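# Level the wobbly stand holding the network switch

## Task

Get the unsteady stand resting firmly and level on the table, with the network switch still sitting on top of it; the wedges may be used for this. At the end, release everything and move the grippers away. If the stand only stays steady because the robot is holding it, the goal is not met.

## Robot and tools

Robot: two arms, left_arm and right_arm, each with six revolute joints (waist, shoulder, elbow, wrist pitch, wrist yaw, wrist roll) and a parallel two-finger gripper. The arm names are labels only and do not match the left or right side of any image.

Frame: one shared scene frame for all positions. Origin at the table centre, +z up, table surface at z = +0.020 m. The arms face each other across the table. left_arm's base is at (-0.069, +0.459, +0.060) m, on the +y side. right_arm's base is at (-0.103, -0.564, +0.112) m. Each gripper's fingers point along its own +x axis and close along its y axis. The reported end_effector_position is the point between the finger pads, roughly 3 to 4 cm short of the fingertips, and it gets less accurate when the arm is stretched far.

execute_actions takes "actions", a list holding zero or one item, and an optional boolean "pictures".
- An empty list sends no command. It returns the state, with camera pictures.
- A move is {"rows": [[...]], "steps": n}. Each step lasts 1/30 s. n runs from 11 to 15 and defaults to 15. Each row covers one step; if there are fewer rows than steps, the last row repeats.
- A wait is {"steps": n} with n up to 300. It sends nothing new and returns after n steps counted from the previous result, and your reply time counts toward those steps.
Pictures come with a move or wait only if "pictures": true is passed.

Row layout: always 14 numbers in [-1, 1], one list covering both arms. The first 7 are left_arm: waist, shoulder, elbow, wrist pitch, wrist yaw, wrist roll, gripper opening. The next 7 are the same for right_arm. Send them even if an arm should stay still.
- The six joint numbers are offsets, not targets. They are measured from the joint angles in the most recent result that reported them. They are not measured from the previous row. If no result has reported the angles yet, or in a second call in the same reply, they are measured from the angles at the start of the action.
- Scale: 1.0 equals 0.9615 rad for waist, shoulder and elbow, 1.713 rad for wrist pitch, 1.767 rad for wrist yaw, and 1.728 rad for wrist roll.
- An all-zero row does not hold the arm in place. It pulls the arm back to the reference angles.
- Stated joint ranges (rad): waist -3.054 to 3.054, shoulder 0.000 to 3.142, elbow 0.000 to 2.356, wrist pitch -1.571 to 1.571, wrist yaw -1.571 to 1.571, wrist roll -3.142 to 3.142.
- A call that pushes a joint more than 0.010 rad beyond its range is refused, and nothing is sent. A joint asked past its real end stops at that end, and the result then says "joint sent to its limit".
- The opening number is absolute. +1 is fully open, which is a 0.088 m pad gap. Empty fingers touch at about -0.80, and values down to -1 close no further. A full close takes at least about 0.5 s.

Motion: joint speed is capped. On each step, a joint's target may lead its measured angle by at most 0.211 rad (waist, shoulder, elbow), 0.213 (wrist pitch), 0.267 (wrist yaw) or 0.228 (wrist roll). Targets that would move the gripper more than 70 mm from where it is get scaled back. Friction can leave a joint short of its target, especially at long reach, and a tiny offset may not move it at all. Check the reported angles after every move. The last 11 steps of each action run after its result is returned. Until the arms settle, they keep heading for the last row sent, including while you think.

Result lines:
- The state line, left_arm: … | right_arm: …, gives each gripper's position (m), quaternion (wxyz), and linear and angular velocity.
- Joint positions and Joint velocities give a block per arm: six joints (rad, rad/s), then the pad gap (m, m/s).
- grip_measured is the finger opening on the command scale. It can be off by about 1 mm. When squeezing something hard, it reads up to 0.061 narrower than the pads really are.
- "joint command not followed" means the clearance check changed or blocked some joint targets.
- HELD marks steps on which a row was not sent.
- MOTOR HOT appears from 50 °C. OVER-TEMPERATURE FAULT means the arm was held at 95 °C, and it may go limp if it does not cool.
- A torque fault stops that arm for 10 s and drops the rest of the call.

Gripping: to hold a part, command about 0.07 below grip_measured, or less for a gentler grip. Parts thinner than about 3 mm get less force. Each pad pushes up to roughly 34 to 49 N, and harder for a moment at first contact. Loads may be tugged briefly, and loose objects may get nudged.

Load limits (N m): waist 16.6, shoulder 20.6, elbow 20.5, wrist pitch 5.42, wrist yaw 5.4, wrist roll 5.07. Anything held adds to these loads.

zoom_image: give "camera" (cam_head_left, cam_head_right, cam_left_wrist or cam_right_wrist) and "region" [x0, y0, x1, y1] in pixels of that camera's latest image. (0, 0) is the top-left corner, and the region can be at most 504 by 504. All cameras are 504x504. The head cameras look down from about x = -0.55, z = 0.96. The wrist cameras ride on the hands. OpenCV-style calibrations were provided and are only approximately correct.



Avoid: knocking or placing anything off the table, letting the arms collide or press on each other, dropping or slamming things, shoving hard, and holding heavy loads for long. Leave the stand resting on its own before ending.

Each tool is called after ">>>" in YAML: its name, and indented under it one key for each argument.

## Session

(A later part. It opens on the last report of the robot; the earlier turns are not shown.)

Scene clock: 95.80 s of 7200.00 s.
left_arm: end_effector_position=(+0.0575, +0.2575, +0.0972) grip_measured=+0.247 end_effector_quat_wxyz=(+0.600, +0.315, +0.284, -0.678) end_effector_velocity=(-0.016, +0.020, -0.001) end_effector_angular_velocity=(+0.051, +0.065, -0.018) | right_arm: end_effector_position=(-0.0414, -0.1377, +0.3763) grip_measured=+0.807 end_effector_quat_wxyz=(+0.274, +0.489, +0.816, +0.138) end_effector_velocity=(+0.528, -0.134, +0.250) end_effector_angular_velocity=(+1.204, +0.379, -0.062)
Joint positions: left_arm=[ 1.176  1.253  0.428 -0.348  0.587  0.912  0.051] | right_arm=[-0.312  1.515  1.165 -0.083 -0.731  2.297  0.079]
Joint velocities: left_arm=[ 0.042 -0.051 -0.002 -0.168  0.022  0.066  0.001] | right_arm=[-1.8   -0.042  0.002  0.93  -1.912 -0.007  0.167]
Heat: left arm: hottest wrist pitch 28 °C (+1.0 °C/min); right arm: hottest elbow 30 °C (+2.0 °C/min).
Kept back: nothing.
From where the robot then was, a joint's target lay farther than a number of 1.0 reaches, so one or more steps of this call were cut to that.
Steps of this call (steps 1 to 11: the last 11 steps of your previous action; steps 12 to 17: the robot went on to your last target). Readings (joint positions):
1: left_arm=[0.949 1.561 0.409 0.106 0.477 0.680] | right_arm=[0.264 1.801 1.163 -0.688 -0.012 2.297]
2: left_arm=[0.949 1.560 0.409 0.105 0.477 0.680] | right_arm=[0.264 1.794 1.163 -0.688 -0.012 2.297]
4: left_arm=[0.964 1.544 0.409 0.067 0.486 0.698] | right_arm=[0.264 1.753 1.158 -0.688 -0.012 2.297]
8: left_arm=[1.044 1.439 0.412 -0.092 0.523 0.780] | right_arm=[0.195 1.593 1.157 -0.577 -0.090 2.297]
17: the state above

>>> execute_actions:
  actions:
    - {"rows": [[0,-0.02,0.08,-0.04,-0.04,0,0.1,-0.55,0,0,0.25,-0.277,0,1],[0,-0.04,0.16,-0.08,-0.08,0,-0.05,-0.69,0,0,0.32,-0.277,0,1],[0,-0.06,0.24,-0.12,-0.12,0,-0.2,-0.69,0.02,-0.02,0.38,-0.277,0,1],[0,-0.08,0.32,-0.16,-0.16,0,-0.35,-0.69,0.05,-0.06,0.44,-0.277,0,1],[0,-0.107,0.40,-0.20,-0.20,0,-0.5,-0.69,0.10,-0.11,0.44,-0.277,0,1],[0,-0.107,0.48,-0.24,-0.24,0,-0.65,-0.69,0.15,-0.17,0.44,-0.277,0,1],[0,-0.107,0.56,-0.28,-0.28,0,-0.85,-0.69,0.20,-0.22,0.44,-0.277,0,1],[-0.05,-0.107,0.64,-0.32,-0.332,0,-0.85,-0.69,0.25,-0.28,0.44,-0.277,0,1],[-0.12,-0.107,0.698,-0.35,-0.332,0,-0.85,-0.69,0.30,-0.33,0.44,-0.277,0,1],[-0.22,-0.107,0.698,-0.35,-0.332,0,-0.85,-0.69,0.35,-0.39,0.44,-0.277,0,1],[-0.4,-0.107,0.698,-0.35,-0.332,0,-0.85,-0.69,0.40,-0.44,0.44,-0.277,0,1],[-1,-0.107,0.698,-0.35,-0.332,0,-0.85,-0.69,0.45,-0.50,0.44,-0.277,0,1],[-1,-0.107,0.698,-0.35,-0.332,0,-0.85,-0.69,0.50,-0.55,0.44,-0.277,0,1],[-1,-0.107,0.698,-0.35,-0.332,0,-0.85,-0.69,0.55,-0.60,0.44,-0.277,0,1],[-1,-0.107,0.698,-0.35,-0.332,0,-0.85,-0.69,0.59,-0.632,0.44,-0.277,0,1]], "steps": 15}

>>> execute_actions:
  actions:
    - {"steps": 20}

Scene clock: 97.53 s of 7200.00 s.
left_arm: end_effector_position=(+0.0800, +0.2649, +0.1145) grip_measured=-0.055 end_effector_quat_wxyz=(+0.608, +0.367, +0.309, -0.632) end_effector_velocity=(+0.364, +0.019, +0.356) end_effector_angular_velocity=(+0.923, -1.442, +0.649) | right_arm: end_effector_position=(+0.1239, -0.2212, +0.4289) grip_measured=+0.986 end_effector_quat_wxyz=(+0.242, +0.579, +0.735, +0.256) end_effector_velocity=(+0.506, -0.375, +0.150) end_effector_angular_velocity=(+1.109, -1.283, -0.862)
Joint positions: left_arm=[ 1.177  1.233  0.546 -0.502  0.439  0.919  0.036] | right_arm=[-0.855  1.523  1.155  0.229 -1.132  2.298  0.087]
Joint velocities: left_arm=[-0.002 -0.354  1.604 -1.37  -1.736 -0.007 -0.173] | right_arm=[-1.697  0.149 -0.193  2.015 -0.842 -0.022 -0.   ]
Heat: left arm: hottest wrist pitch 28 °C (+1.0 °C/min); right arm: hottest elbow 30 °C (+2.0 °C/min).
Steps of this call (steps 1 to 30: the robot went on to your last target; steps 31 to 48: nothing new was sent; steps 49 to 52: the first 4 steps of this action). Readings (joint positions):
49: left_arm=[1.179 1.249 0.437 -0.377 0.577 0.919] | right_arm=[-0.710 1.508 1.163 0.036 -0.953 2.298]
50: left_arm=[1.178 1.247 0.460 -0.413 0.541 0.919] | right_arm=[-0.746 1.513 1.161 0.099 -1.041 2.298]
52: the state above

Scene clock: 98.20 s of 7200.00 s.
left_arm: end_effector_position=(-0.0618, +0.1819, +0.2646) grip_measured=-0.816 end_effector_quat_wxyz=(+0.413, +0.578, +0.040, -0.703) end_effector_velocity=(-0.302, +0.005, -0.006) end_effector_angular_velocity=(+0.061, -0.005, -1.071) | right_arm: end_effector_position=(+0.0885, -0.2887, +0.1182) grip_measured=+0.986 end_effector_quat_wxyz=(+0.115, +0.591, +0.795, -0.065) end_effector_velocity=(-0.144, -0.080, -0.143) end_effector_angular_velocity=(-0.292, +0.571, +0.038)
Joint positions: left_arm=[ 0.286  1.151  1.087 -0.945  0.006  0.917  0.   ] | right_arm=[-0.974  2.069  0.573  0.653 -1.215  2.298  0.087]
Joint velocities: left_arm=[-1.101 -0.002  0.002 -0.066 -0.022 -0.022  0.   ] | right_arm=[ 0.002  0.315 -0.413  0.081 -0.051 -0.007 -0.   ]
Heat: left arm: hottest wrist pitch 28 °C (+1.0 °C/min); right arm: hottest elbow 30 °C (+2.0 °C/min).
Kept back: nothing.
From where the robot then was, a joint's target lay farther than a number of 1.0 reaches, so one or more steps of this call were cut to that.
Steps of this call (steps 1 to 11: the last 11 steps of your previous action; steps 12 to 20: the robot went on to your last target). Readings (joint positions):
1: left_arm=[1.177 1.218 0.602 -0.552 0.380 0.919] | right_arm=[-0.906 1.533 1.142 0.299 -1.155 2.298]
2: left_arm=[1.177 1.200 0.663 -0.608 0.317 0.919] | right_arm=[-0.943 1.548 1.122 0.364 -1.172 2.298]
4: left_arm=[1.172 1.173 0.787 -0.728 0.179 0.918] | right_arm=[-0.973 1.594 1.068 0.452 -1.187 2.298]
8: left_arm=[1.001 1.161 1.003 -0.889 0.038 0.917] | right_arm=[-0.974 1.732 0.937 0.558 -1.199 2.298]
20: the state above

>>> execute_actions:
  actions:
    - {"rows": [[-0.15,0.03,0.02,0,0,0,-0.85,0,0.0135,-0.017,0.0105,-0.003,0,1],[-0.2,0.07,0.02,0,0,0,-0.85,0,0.0135,-0.017,0.0105,-0.003,0,1],[-0.244,0.11,0.02,0,0,0,-0.85,0,0.0135,-0.017,0.0105,-0.003,0,1],[-0.244,0.15,0.02,0,0,0,-0.85,0,0.0135,-0.017,0.0105,-0.003,0,1],[-0.244,0.19,0.02,0,0,0,-0.85,0,0.0135,-0.017,0.0105,-0.003,0,1],[-0.244,0.23,0.02,0,0,0,-0.85,0,0.0135,-0.017,0.0105,-0.003,0,1],[-0.244,0.27,0.02,0,0,0,-0.85,0,0.0135,-0.017,0.0105,-0.003,0,1],[-0.244,0.30,0.02,0,0,0,-0.85,0,0.0135,-0.017,0.0105,-0.003,0,1],[-0.244,0.33,0.02,0,0,0,-0.85,0,0.0135,-0.017,0.0105,-0.003,0,1],[-0.244,0.35,0.02,0,0,0,-0.85,0,0.0135,-0.017,0.0105,-0.003,0,1],[-0.244,0.365,0.02,0,0,0,-0.85,0,0.0135,-0.017,0.0105,-0.003,0,1]], "steps": 11}

>>> execute_actions:
  actions:
    - {"steps": 20}
  pictures: true

Scene clock: 99.33 s of 7200.00 s.
left_arm: end_effector_position=(-0.0804, +0.1823, +0.2644) grip_measured=-0.816 end_effector_quat_wxyz=(+0.389, +0.580, +0.021, -0.715) end_effector_velocity=(-0.002, +0.002, -0.001) end_effector_angular_velocity=(+0.007, +0.002, -0.013) | right_arm: end_effector_position=(+0.0850, -0.2906, +0.1153) grip_measured=+0.986 end_effector_quat_wxyz=(+0.113, +0.591, +0.796, -0.067) end_effector_velocity=(+0.001, -0.001, +0.000) end_effector_angular_velocity=(-0.004, -0.007, -0.005)
Joint positions: left_arm=[ 0.217  1.151  1.087 -0.946  0.002  0.917  0.   ] | right_arm=[-0.974  2.077  0.56   0.67  -1.217  2.298  0.087]
Joint velocities: left_arm=[-0.002 -0.002 -0.002 -0.007  0.007  0.007  0.   ] | right_arm=[-0.002 -0.007 -0.002 -0.007  0.007 -0.007  0.   ]
Heat: left arm: hottest wrist pitch 28 °C (+1.0 °C/min); right arm: hottest elbow 30 °C (+2.0 °C/min).
Kept back: the last 11 steps of this action.
Steps of this call (steps 1 to 30: the robot went on to your last target; steps 31 to 34: nothing new was sent). Readings (joint positions):
1: left_arm=[0.257 1.151 1.087 -0.946 0.006 0.917] | right_arm=[-0.974 2.076 0.564 0.657 -1.216 2.298]
2: left_arm=[0.241 1.151 1.087 -0.946 0.006 0.917] | right_arm=[-0.974 2.077 0.560 0.662 -1.217 2.298]
4: left_arm=[0.227 1.151 1.087 -0.946 0.004 0.917] | right_arm=[-0.974 2.077 0.560 0.670 -1.217 2.298]
8: left_arm=[0.219 1.151 1.087 -0.946 0.003 0.917] | right_arm=[-0.974 2.077 0.560 0.670 -1.217 2.298]
34: the state above

Scene clock: 100.00 s of 7200.00 s.
left_arm: end_effector_position=(-0.1304, +0.1652, +0.1781) grip_measured=-0.816 end_effector_quat_wxyz=(+0.232, +0.647, +0.081, -0.722) end_effector_velocity=(+0.000, -0.001, -0.004) end_effector_angular_velocity=(+0.008, +0.000, +0.035) | right_arm: end_effector_position=(+0.0850, -0.2906, +0.1153) grip_measured=+0.986 end_effector_quat_wxyz=(+0.113, +0.591, +0.796, -0.067) end_effector_velocity=(-0.002, -0.002, -0.001) end_effector_angular_velocity=(-0.008, +0.029, +0.001)
Joint positions: left_arm=[ 0.055  1.491  1.104 -0.945  0.007  0.917  0.   ] | right_arm=[-0.974  2.077  0.56   0.67  -1.217  2.298  0.087]
Joint velocities: left_arm=[-0.002  0.012 -0.002  0.007 -0.007 -0.037  0.   ] | right_arm=[-0.002 -0.002 -0.002 -0.022 -0.007  0.007  0.   ]
Heat: left arm: hottest wrist pitch 28 °C (+1.0 °C/min); right arm: hottest elbow 30 °C (+2.0 °C/min).
Kept back: nothing.
Steps of this call (steps 1 to 11: the last 11 steps of your previous action; steps 12 to 20: the robot went on to your last target). Readings (joint positions):
1: left_arm=[0.209 1.154 1.088 -0.946 -0.002 0.917] | right_arm=[-0.974 2.077 0.560 0.670 -1.217 2.298]
2: left_arm=[0.185 1.162 1.091 -0.946 -0.003 0.917] | right_arm=[-0.974 2.077 0.560 0.670 -1.217 2.298]
4: left_arm=[0.114 1.204 1.101 -0.946 0.003 0.917] | right_arm=[-0.974 2.077 0.560 0.670 -1.217 2.298]
8: left_arm=[0.060 1.347 1.104 -0.945 0.007 0.917] | right_arm=[-0.974 2.077 0.560 0.670 -1.217 2.298]
20: the state above
camera_calibration (this result's frames):
cam_left_wrist: T_world_to_cam=[[-0.430717, 0.87317, -0.228161, -0.152485], [0.854773, 0.475808, 0.207291, 0.0275382], [0.289561, -0.105742, -0.951301, 0.303675], [0, 0, 0, 1]] pos_world=[-0.177149, 0.152153, 0.248386]
cam_right_wrist: T_world_to_cam=[[-0.94966, -0.311229, -0.0358167, 0.0022634], [-0.0111106, -0.080796, 0.996669, -0.107921], [-0.313086, 0.946894, 0.0732707, 0.364404], [0, 0, 0, 1]] pos_world=[0.11504, -0.353067, 0.0809428]

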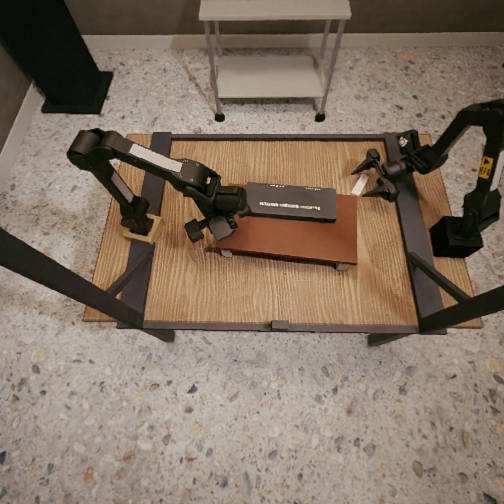

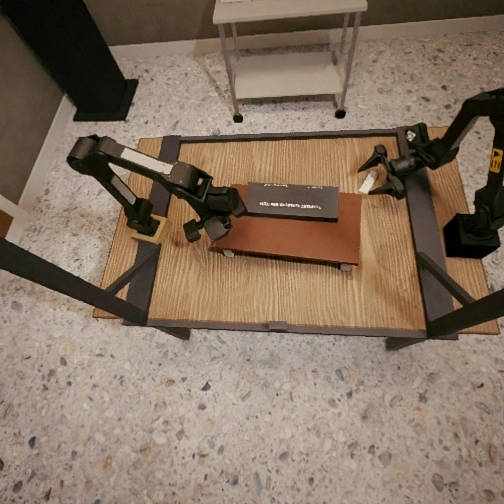

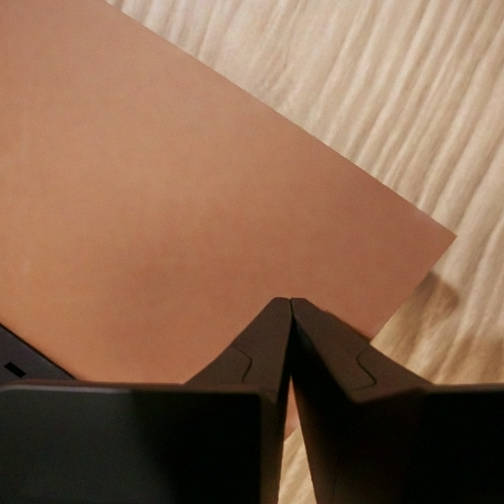

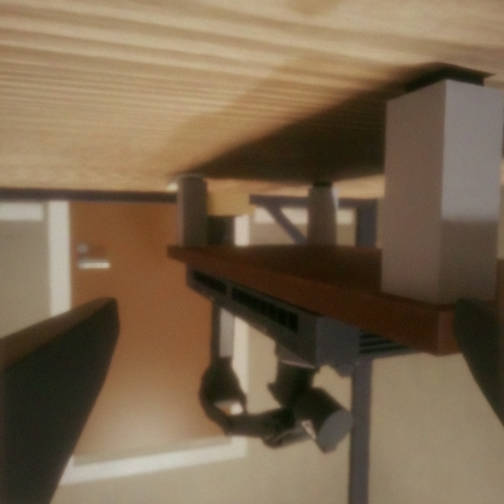

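>>> zoom_image:
  camera: "cam_right_wrist"
  region: [370, 50, 504, 130]

>>> zoom_image:
  camera: "cam_right_wrist"
  region: [160, 165, 350, 265]

Region (370, 50, 504, 130) of cam_right_wrist's 504x504 image, scaled by 3.761, with more detail than that image has; it fills the top 301 rows of this view, and the rest is white.

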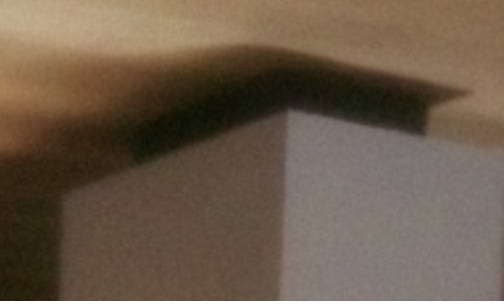

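Region (160, 165, 350, 265) of cam_right_wrist's 504x504 image, scaled by 2.653, with more detail than that image has; it fills the top 265 rows of this view, and the rest is white.

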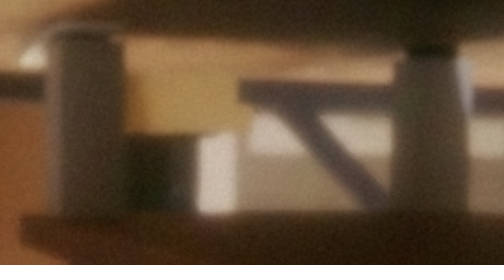

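>>> execute_actions:
  actions:
    - {"rows": [[0,0.015,0,0,0,0,-0.85,0,0,0,0,0,0,1],[0,0.025,0,0,0,0,-0.85,0,0,0,0,0,0,1],[0,0.035,0,0,0,0,-0.85,0,0,0,0,0,0,1],[0,0.043,0,0,0,0,-0.85,0,0,0,0,0,0,1],[0,0.05,0,0,0,0,-0.85,0,0,0,0,0,0,1],[0,0.056,0,0,0,0,-0.85,0,0,0,0,0,0,1],[0,0.062,0,0,0,0,-0.85,0,0,0,0,0,0,1],[0,0.068,0,0,0,0,-0.85,0,0,0,0,0,0,1],[0,0.074,0,0,0,0,-0.85,0,0,0,0,0,0,1],[0,0.08,0,0,0,0,-0.85,0,0,0,0,0,0,1],[0,0.086,0,0,0,0,-0.85,0,0,0,0,0,0,1],[0,0.092,0,0,0,0,-0.85,0,0,0,0,0,0,1]], "steps": 12}

>>> execute_actions:
  actions:
    - {"steps": 18}
  pictures: true

>>> zoom_image:
  camera: "cam_right_wrist"
  region: [370, 50, 504, 130]

>>> zoom_image:
  camera: "cam_right_wrist"
  region: [160, 165, 350, 265]

Scene clock: 101.50 s of 7200.00 s.
left_arm: end_effector_position=(-0.1305, +0.1652, +0.1778) grip_measured=-0.816 end_effector_quat_wxyz=(+0.232, +0.647, +0.081, -0.722) end_effector_velocity=(+0.001, +0.001, -0.004) end_effector_angular_velocity=(+0.020, -0.010, +0.006) | right_arm: end_effector_position=(+0.0850, -0.2906, +0.1153) grip_measured=+0.986 end_effector_quat_wxyz=(+0.113, +0.591, +0.796, -0.067) end_effector_velocity=(-0.003, -0.002, -0.000) end_effector_angular_velocity=(+0.001, +0.007, +0.004)
Joint positions: left_arm=[ 0.054  1.492  1.104 -0.945  0.007  0.917  0.   ] | right_arm=[-0.974  2.077  0.56   0.67  -1.217  2.298  0.087]
Joint velocities: left_arm=[-0.002  0.017  0.002 -0.007 -0.007 -0.007  0.   ] | right_arm=[-0.002 -0.002 -0.007 -0.007 -0.007 -0.007  0.   ]
Heat: left arm: hottest wrist pitch 28 °C (+1.0 °C/min); right arm: hottest shoulder 29 °C (+1.0 °C/min).
Steps of this call (steps 1 to 15: the robot went on to your last target; steps 16 to 44: nothing new was sent; step 45: the first step of this action). Readings (joint positions):
45: the state above

Scene clock: 102.10 s of 7200.00 s.
left_arm: end_effector_position=(-0.1306, +0.1650, +0.1593) grip_measured=-0.816 end_effector_quat_wxyz=(+0.211, +0.659, +0.103, -0.714) end_effector_velocity=(+0.003, +0.002, -0.002) end_effector_angular_velocity=(+0.008, -0.020, +0.023) | right_arm: end_effector_position=(+0.0850, -0.2906, +0.1153) grip_measured=+0.986 end_effector_quat_wxyz=(+0.113, +0.591, +0.796, -0.067) end_effector_velocity=(+0.000, -0.001, -0.001) end_effector_angular_velocity=(-0.002, -0.017, -0.002)
Joint positions: left_arm=[ 0.054  1.558  1.104 -0.946  0.007  0.917  0.   ] | right_arm=[-0.974  2.077  0.56   0.67  -1.217  2.298  0.087]
Joint velocities: left_arm=[-0.002  0.002 -0.002 -0.007 -0.022 -0.022  0.   ] | right_arm=[-0.002 -0.002 -0.002 -0.007  0.007 -0.022 -0.   ]
Heat: left arm: hottest wrist pitch 28 °C (+1.0 °C/min); right arm: hottest shoulder 29 °C (+1.0 °C/min).
Kept back: nothing.
Steps of this call (steps 1 to 11: the last 11 steps of your previous action; steps 12 to 18: the robot went on to your last target). Readings (joint positions):
1: left_arm=[0.054 1.494 1.104 -0.945 0.007 0.917] | right_arm=[-0.974 2.077 0.560 0.670 -1.217 2.298]
2: left_arm=[0.054 1.497 1.104 -0.945 0.007 0.917] | right_arm=[-0.974 2.077 0.560 0.670 -1.217 2.298]
4: left_arm=[0.054 1.509 1.104 -0.945 0.007 0.917] | right_arm=[-0.974 2.077 0.560 0.670 -1.217 2.298]
8: left_arm=[0.054 1.538 1.104 -0.945 0.007 0.917] | right_arm=[-0.974 2.077 0.560 0.670 -1.217 2.298]
18: the state above
camera_calibration (this result's frames):
cam_left_wrist: T_world_to_cam=[[-0.427588, 0.886826, -0.175239, -0.166989], [0.851782, 0.460174, 0.250413, 0.0269763], [0.302713, -0.042192, -0.952147, 0.277113], [0, 0, 0, 1]] pos_world=[-0.178266, 0.147369, 0.227834]
cam_right_wrist: T_world_to_cam=[[-0.94966, -0.311229, -0.0358167, 0.0022634], [-0.0111106, -0.080796, 0.996669, -0.107921], [-0.313086, 0.946894, 0.0732707, 0.364404], [0, 0, 0, 1]] pos_world=[0.11504, -0.353067, 0.0809428]

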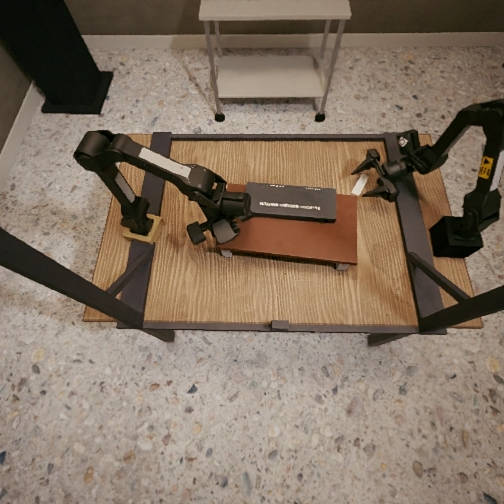

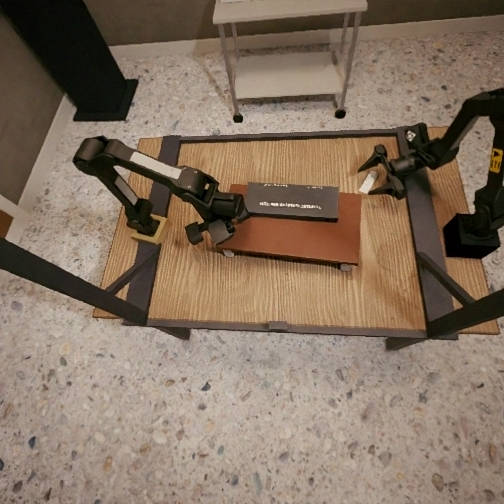

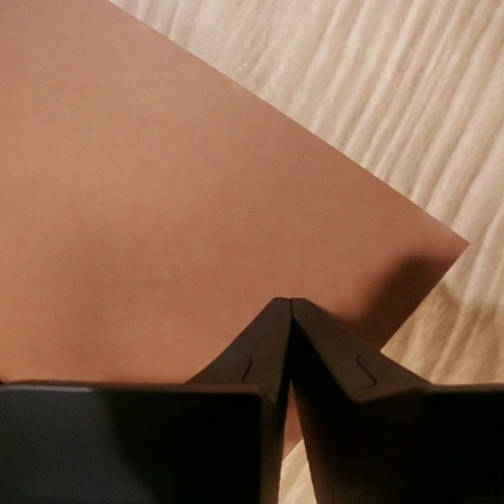

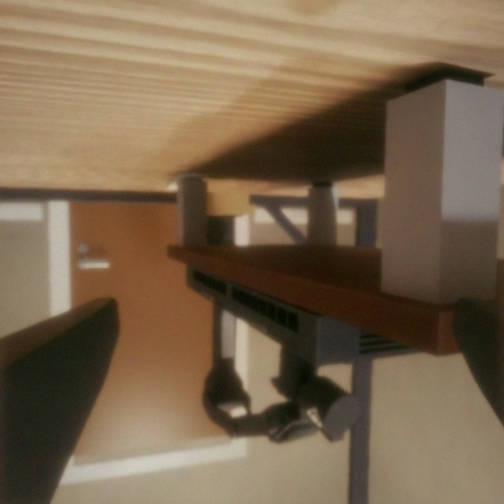

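Region (370, 50, 504, 130) of cam_right_wrist's 504x504 image, scaled by 3.761, with more detail than that image has; it fills the top 301 rows of this view, and the rest is white.

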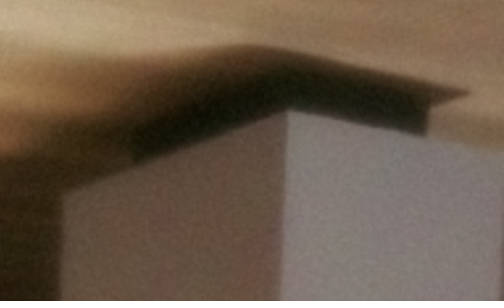

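Region (160, 165, 350, 265) of cam_right_wrist's 504x504 image, scaled by 2.653, with more detail than that image has; it fills the top 265 rows of this view, and the rest is white.

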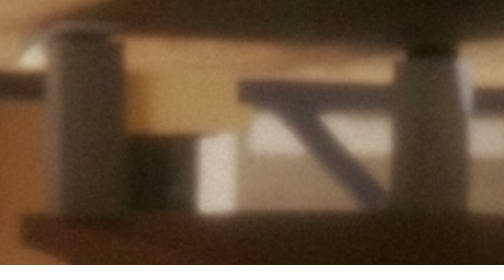

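>>> execute_actions:
  actions:
    - {"rows": [[0,0.024,0,0,0,0,-0.85,0,0,0,0,0,0,1],[0,0.028,0,0,0,0,-0.85,0,0,0,0,0,0,1],[0,0.032,0,0,0,0,-0.85,0,0,0,0,0,0,1],[0,0.036,0,0,0,0,-0.85,0,0,0,0,0,0,1],[0,0.04,0,0,0,0,-0.85,0,0,0,0,0,0,1]], "steps": 11}

>>> execute_actions:
  actions:
    - {"steps": 12}
  pictures: true

>>> zoom_image:
  camera: "cam_right_wrist"
  region: [370, 50, 504, 130]

Scene clock: 103.10 s of 7200.00 s.
left_arm: end_effector_position=(-0.1306, +0.1650, +0.1593) grip_measured=-0.816 end_effector_quat_wxyz=(+0.211, +0.659, +0.103, -0.714) end_effector_velocity=(-0.001, +0.001, -0.000) end_effector_angular_velocity=(+0.006, -0.007, +0.001) | right_arm: end_effector_position=(+0.0850, -0.2906, +0.1153) grip_measured=+0.986 end_effector_quat_wxyz=(+0.113, +0.591, +0.796, -0.067) end_effector_velocity=(-0.003, -0.000, +0.001) end_effector_angular_velocity=(+0.007, -0.011, +0.013)
Joint positions: left_arm=[ 0.054  1.558  1.104 -0.946  0.007  0.917  0.   ] | right_arm=[-0.974  2.077  0.56   0.67  -1.217  2.298  0.087]
Joint velocities: left_arm=[-0.007  0.002  0.002 -0.007 -0.007 -0.007  0.   ] | right_arm=[ 0.002 -0.002 -0.002 -0.007 -0.007 -0.022  0.   ]
Heat: left arm: hottest wrist pitch 28 °C (+1.0 °C/min); right arm: hottest shoulder 29 °C (+1.0 °C/min).
Kept back: the last 11 steps of this action.
Steps of this call (steps 1 to 15: the robot went on to your last target; steps 16 to 30: nothing new was sent). Readings (joint positions):
1: left_arm=[0.054 1.558 1.104 -0.946 0.007 0.917] | right_arm=[-0.974 2.077 0.560 0.670 -1.217 2.298]
2: left_arm=[0.054 1.558 1.104 -0.946 0.007 0.917] | right_arm=[-0.974 2.077 0.560 0.670 -1.217 2.298]
4: left_arm=[0.054 1.558 1.104 -0.946 0.007 0.917] | right_arm=[-0.974 2.077 0.560 0.670 -1.217 2.298]
8: left_arm=[0.054 1.558 1.104 -0.946 0.007 0.917] | right_arm=[-0.974 2.077 0.560 0.670 -1.217 2.298]
30: the state above

Scene clock: 103.50 s of 7200.00 s.
left_arm: end_effector_position=(-0.1306, +0.1651, +0.1580) grip_measured=-0.816 end_effector_quat_wxyz=(+0.208, +0.661, +0.106, -0.713) end_effector_velocity=(+0.001, +0.002, -0.000) end_effector_angular_velocity=(+0.007, -0.005, +0.020) | right_arm: end_effector_position=(+0.0850, -0.2906, +0.1153) grip_measured=+0.986 end_effector_quat_wxyz=(+0.113, +0.591, +0.796, -0.067) end_effector_velocity=(-0.001, -0.001, +0.001) end_effector_angular_velocity=(-0.001, +0.016, +0.001)
Joint positions: left_arm=[ 0.054  1.566  1.109 -0.951  0.007  0.917  0.   ] | right_arm=[-0.974  2.077  0.56   0.67  -1.217  2.298  0.087]
Joint velocities: left_arm=[-0.002 -0.002 -0.002 -0.007 -0.007 -0.022  0.   ] | right_arm=[-0.002 -0.002 -0.002 -0.007 -0.007  0.007 -0.   ]
Heat: left arm: hottest wrist pitch 28 °C (+1.0 °C/min); right arm: hottest shoulder 29 °C (+1.0 °C/min).
Kept back: nothing.
Steps of this call (steps 1 to 11: the last 11 steps of your previous action; step 12: the robot went on to your last target). Readings (joint positions):
1: left_arm=[0.054 1.559 1.104 -0.946 0.007 0.917] | right_arm=[-0.974 2.077 0.560 0.670 -1.217 2.298]
2: left_arm=[0.054 1.559 1.104 -0.946 0.007 0.917] | right_arm=[-0.974 2.077 0.560 0.670 -1.217 2.298]
4: left_arm=[0.054 1.562 1.105 -0.947 0.007 0.917] | right_arm=[-0.974 2.077 0.560 0.670 -1.217 2.298]
8: left_arm=[0.054 1.566 1.108 -0.951 0.007 0.917] | right_arm=[-0.974 2.077 0.560 0.670 -1.217 2.298]
12: the state above
camera_calibration (this result's frames):
cam_left_wrist: T_world_to_cam=[[-0.427269, 0.888365, -0.168076, -0.168601], [0.851312, 0.457903, 0.256111, 0.0266653], [0.304482, -0.033657, -0.951923, 0.274705], [0, 0, 0, 1]] pos_world=[-0.178381, 0.146815, 0.226331]
cam_right_wrist: T_world_to_cam=[[-0.94966, -0.311229, -0.0358167, 0.0022634], [-0.0111106, -0.080796, 0.996669, -0.107921], [-0.313086, 0.946894, 0.0732707, 0.364404], [0, 0, 0, 1]] pos_world=[0.11504, -0.353067, 0.0809428]

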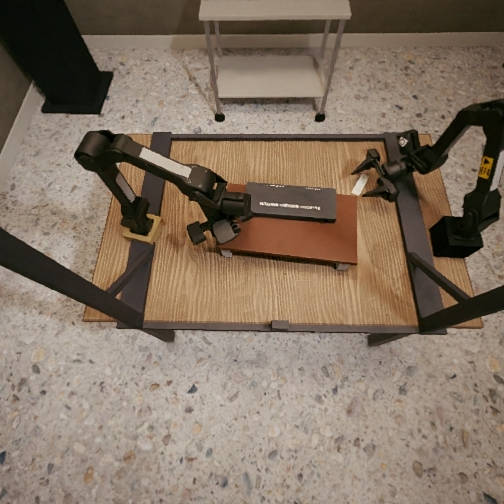

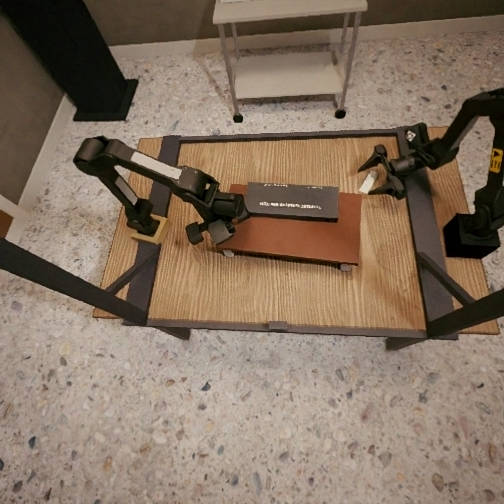

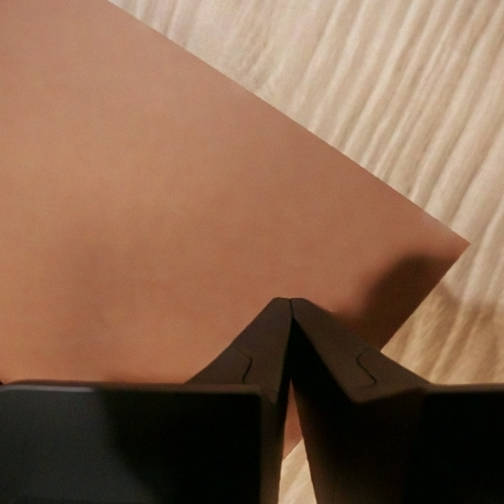

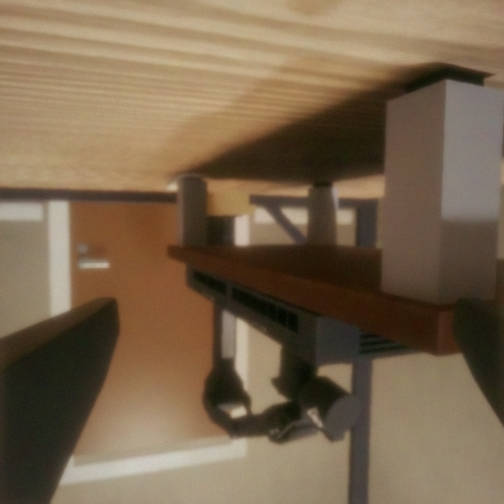

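Region (370, 50, 504, 130) of cam_right_wrist's 504x504 image, scaled by 3.761, with more detail than that image has; it fills the top 301 rows of this view, and the rest is white.

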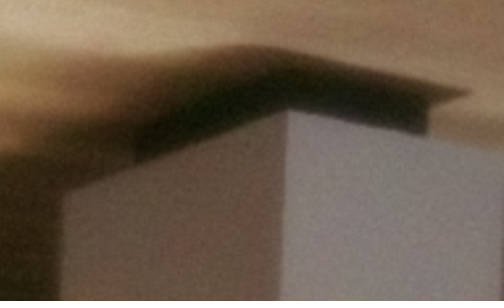

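>>> execute_actions:
  actions:
    - {"rows": [[0,0.02,0,0,0,0,-0.85,-0.03,-0.02,0.03,0,0,0,1],[0,0.005,0,0,0,0,-0.85,-0.06,-0.05,0.06,0,0,0,1],[0,-0.015,0,0,0,0,-0.85,-0.1,-0.09,0.1,0,0,0,1],[0,-0.05,0,0,0,0,-0.85,-0.14,-0.13,0.14,0,0,0,1],[0,-0.11,0,0,0,0,-0.85,-0.18,-0.18,0.18,0,0,0,1],[0,-0.18,0,0,0,0,-0.85,-0.21,-0.23,0.21,0,0,0,1],[0,-0.26,0,0,0,0,-0.85,-0.24,-0.28,0.24,0,0,0,1],[0,-0.34,-0.03,0,0,0,-0.85,-0.27,-0.33,0.27,0,0,0,1],[0,-0.42,-0.07,0,0,0,-0.85,-0.3,-0.38,0.3,0,0,0,1],[0,-0.5,-0.11,0,0,0,-0.85,-0.3,-0.42,0.3,0,0,0,1],[0,-0.58,-0.15,0,0,0,-0.85,-0.3,-0.45,0.3,0,0,0,1],[0,-0.66,-0.19,0,0,0,-0.85,-0.3,-0.45,0.3,0,0,0,1],[0,-0.74,-0.23,0,0,0,-0.85,-0.3,-0.45,0.3,0,0,0,1],[0,-0.81,-0.27,0,0,0,-0.85,-0.3,-0.45,0.3,0,0,0,1],[0,-0.85,-0.32,0,0,0,-0.85,-0.3,-0.45,0.3,0,0,0,1]], "steps": 15}

>>> execute_actions:
  actions:
    - {"steps": 24}
  pictures: true

Scene clock: 105.30 s of 7200.00 s.
left_arm: end_effector_position=(-0.1307, +0.1646, +0.1610) grip_measured=-0.816 end_effector_quat_wxyz=(+0.211, +0.659, +0.102, -0.714) end_effector_velocity=(-0.000, -0.003, +0.057) end_effector_angular_velocity=(-0.219, +0.039, +0.006) | right_arm: end_effector_position=(+0.1117, -0.2928, +0.1301) grip_measured=+0.986 end_effector_quat_wxyz=(+0.125, +0.613, +0.779, -0.041) end_effector_velocity=(+0.416, -0.042, +0.273) end_effector_angular_velocity=(+0.548, -1.041, -0.723)
Joint positions: left_arm=[ 0.054  1.558  1.111 -0.951  0.007  0.917  0.   ] | right_arm=[-1.022  2.047  0.601  0.663 -1.217  2.298  0.087]
Joint velocities: left_arm=[-0.002 -0.208 -0.007  0.022 -0.007 -0.007  0.   ] | right_arm=[-0.73  -0.554  0.623 -0.007 -0.007 -0.007 -0.   ]
Heat: left arm: hottest wrist pitch 28 °C (+1.0 °C/min); right arm: hottest shoulder 30 °C (+1.0 °C/min).
Steps of this call (steps 1 to 15: the robot went on to your last target; steps 16 to 50: nothing new was sent; steps 51 to 54: the first 4 steps of this action). Readings (joint positions):
51: left_arm=[0.054 1.567 1.109 -0.951 0.007 0.917] | right_arm=[-0.976 2.077 0.563 0.670 -1.217 2.298]
52: left_arm=[0.054 1.567 1.110 -0.952 0.007 0.917] | right_arm=[-0.984 2.073 0.569 0.667 -1.217 2.298]
54: the state above

Scene clock: 106.10 s of 7200.00 s.
left_arm: end_effector_position=(-0.1113, +0.2578, +0.2486) grip_measured=-0.816 end_effector_quat_wxyz=(+0.360, +0.551, -0.064, -0.750) end_effector_velocity=(-0.001, +0.005, -0.002) end_effector_angular_velocity=(-0.000, +0.011, -0.001) | right_arm: end_effector_position=(+0.2251, -0.3374, +0.3317) grip_measured=+0.986 end_effector_quat_wxyz=(+0.278, +0.690, +0.630, +0.223) end_effector_velocity=(-0.001, -0.001, -0.001) end_effector_angular_velocity=(-0.002, +0.000, +0.005)
Joint positions: left_arm=[ 0.054  0.756  0.814 -0.953  0.007  0.917  0.   ] | right_arm=[-1.261  1.644  0.851  0.67  -1.217  2.298  0.087]
Joint velocities: left_arm=[-0.002 -0.022 -0.012 -0.007  0.007 -0.007  0.   ] | right_arm=[-0.002 -0.002 -0.002 -0.007 -0.007 -0.007 -0.   ]
Heat: left arm: hottest wrist pitch 28 °C (+1.0 °C/min); right arm: hottest shoulder 30 °C (+1.0 °C/min).
Kept back: nothing.
Steps of this call (steps 1 to 11: the last 11 steps of your previous action; steps 12 to 24: the robot went on to your last target). Readings (joint positions):
1: left_arm=[0.054 1.546 1.111 -0.951 0.007 0.917] | right_arm=[-1.047 2.025 0.624 0.663 -1.217 2.298]
2: left_arm=[0.054 1.525 1.109 -0.951 0.007 0.917] | right_arm=[-1.072 1.999 0.649 0.664 -1.217 2.298]
4: left_arm=[0.054 1.440 1.103 -0.951 0.007 0.917] | right_arm=[-1.118 1.939 0.698 0.666 -1.217 2.298]
8: left_arm=[0.054 1.183 1.030 -0.945 0.007 0.917] | right_arm=[-1.200 1.807 0.778 0.666 -1.217 2.298]
24: the state above
camera_calibration (this result's frames):
cam_left_wrist: T_world_to_cam=[[-0.464515, 0.708631, -0.5311, -0.0951008], [0.860586, 0.502658, -0.0820117, 0.0181796], [0.208846, -0.495153, -0.843331, 0.439588], [0, 0, 0, 1]] pos_world=[-0.151627, 0.275917, 0.321701]
cam_right_wrist: T_world_to_cam=[[-0.738112, 0.034985, -0.67377, 0.409409], [-0.661969, -0.230471, 0.713218, -0.135783], [-0.130332, 0.97245, 0.193272, 0.364424], [0, 0, 0, 1]] pos_world=[0.259802, -0.400002, 0.302258]

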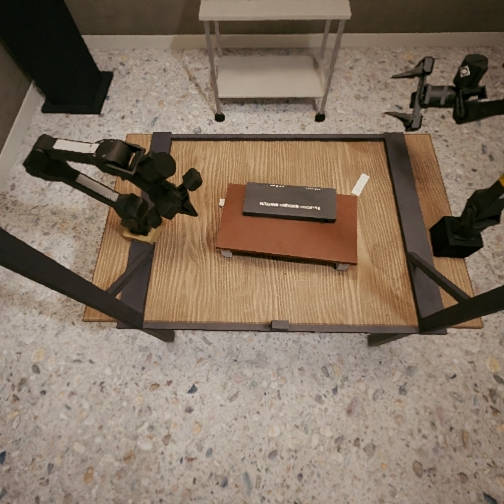

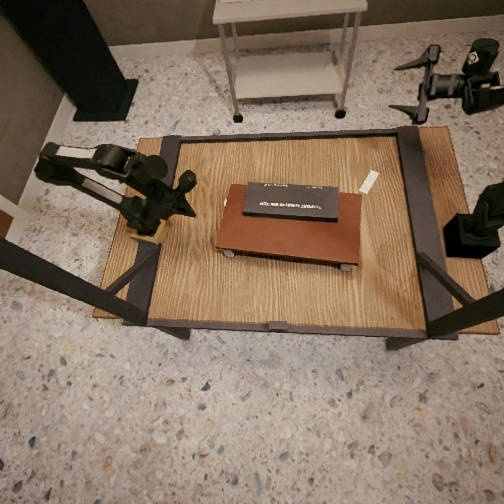

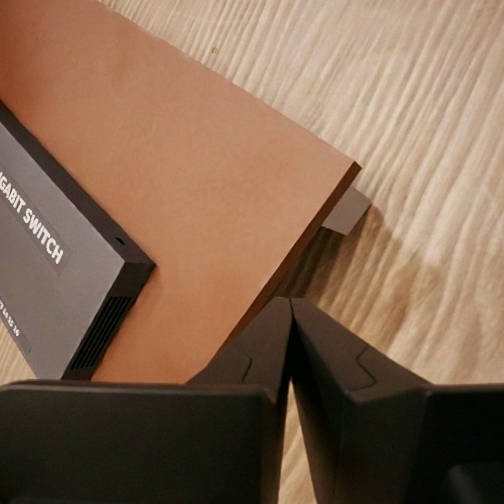

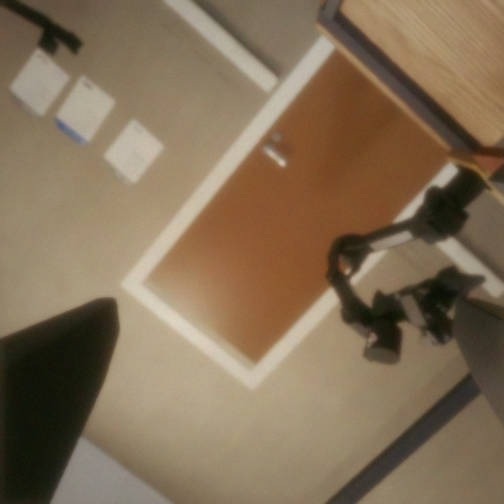

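The stand no longer rocks under corner presses, the switch is still on it, and both arms are clear.

>>> finished_scene:
  scene: 1

The scene is finished: the task was done.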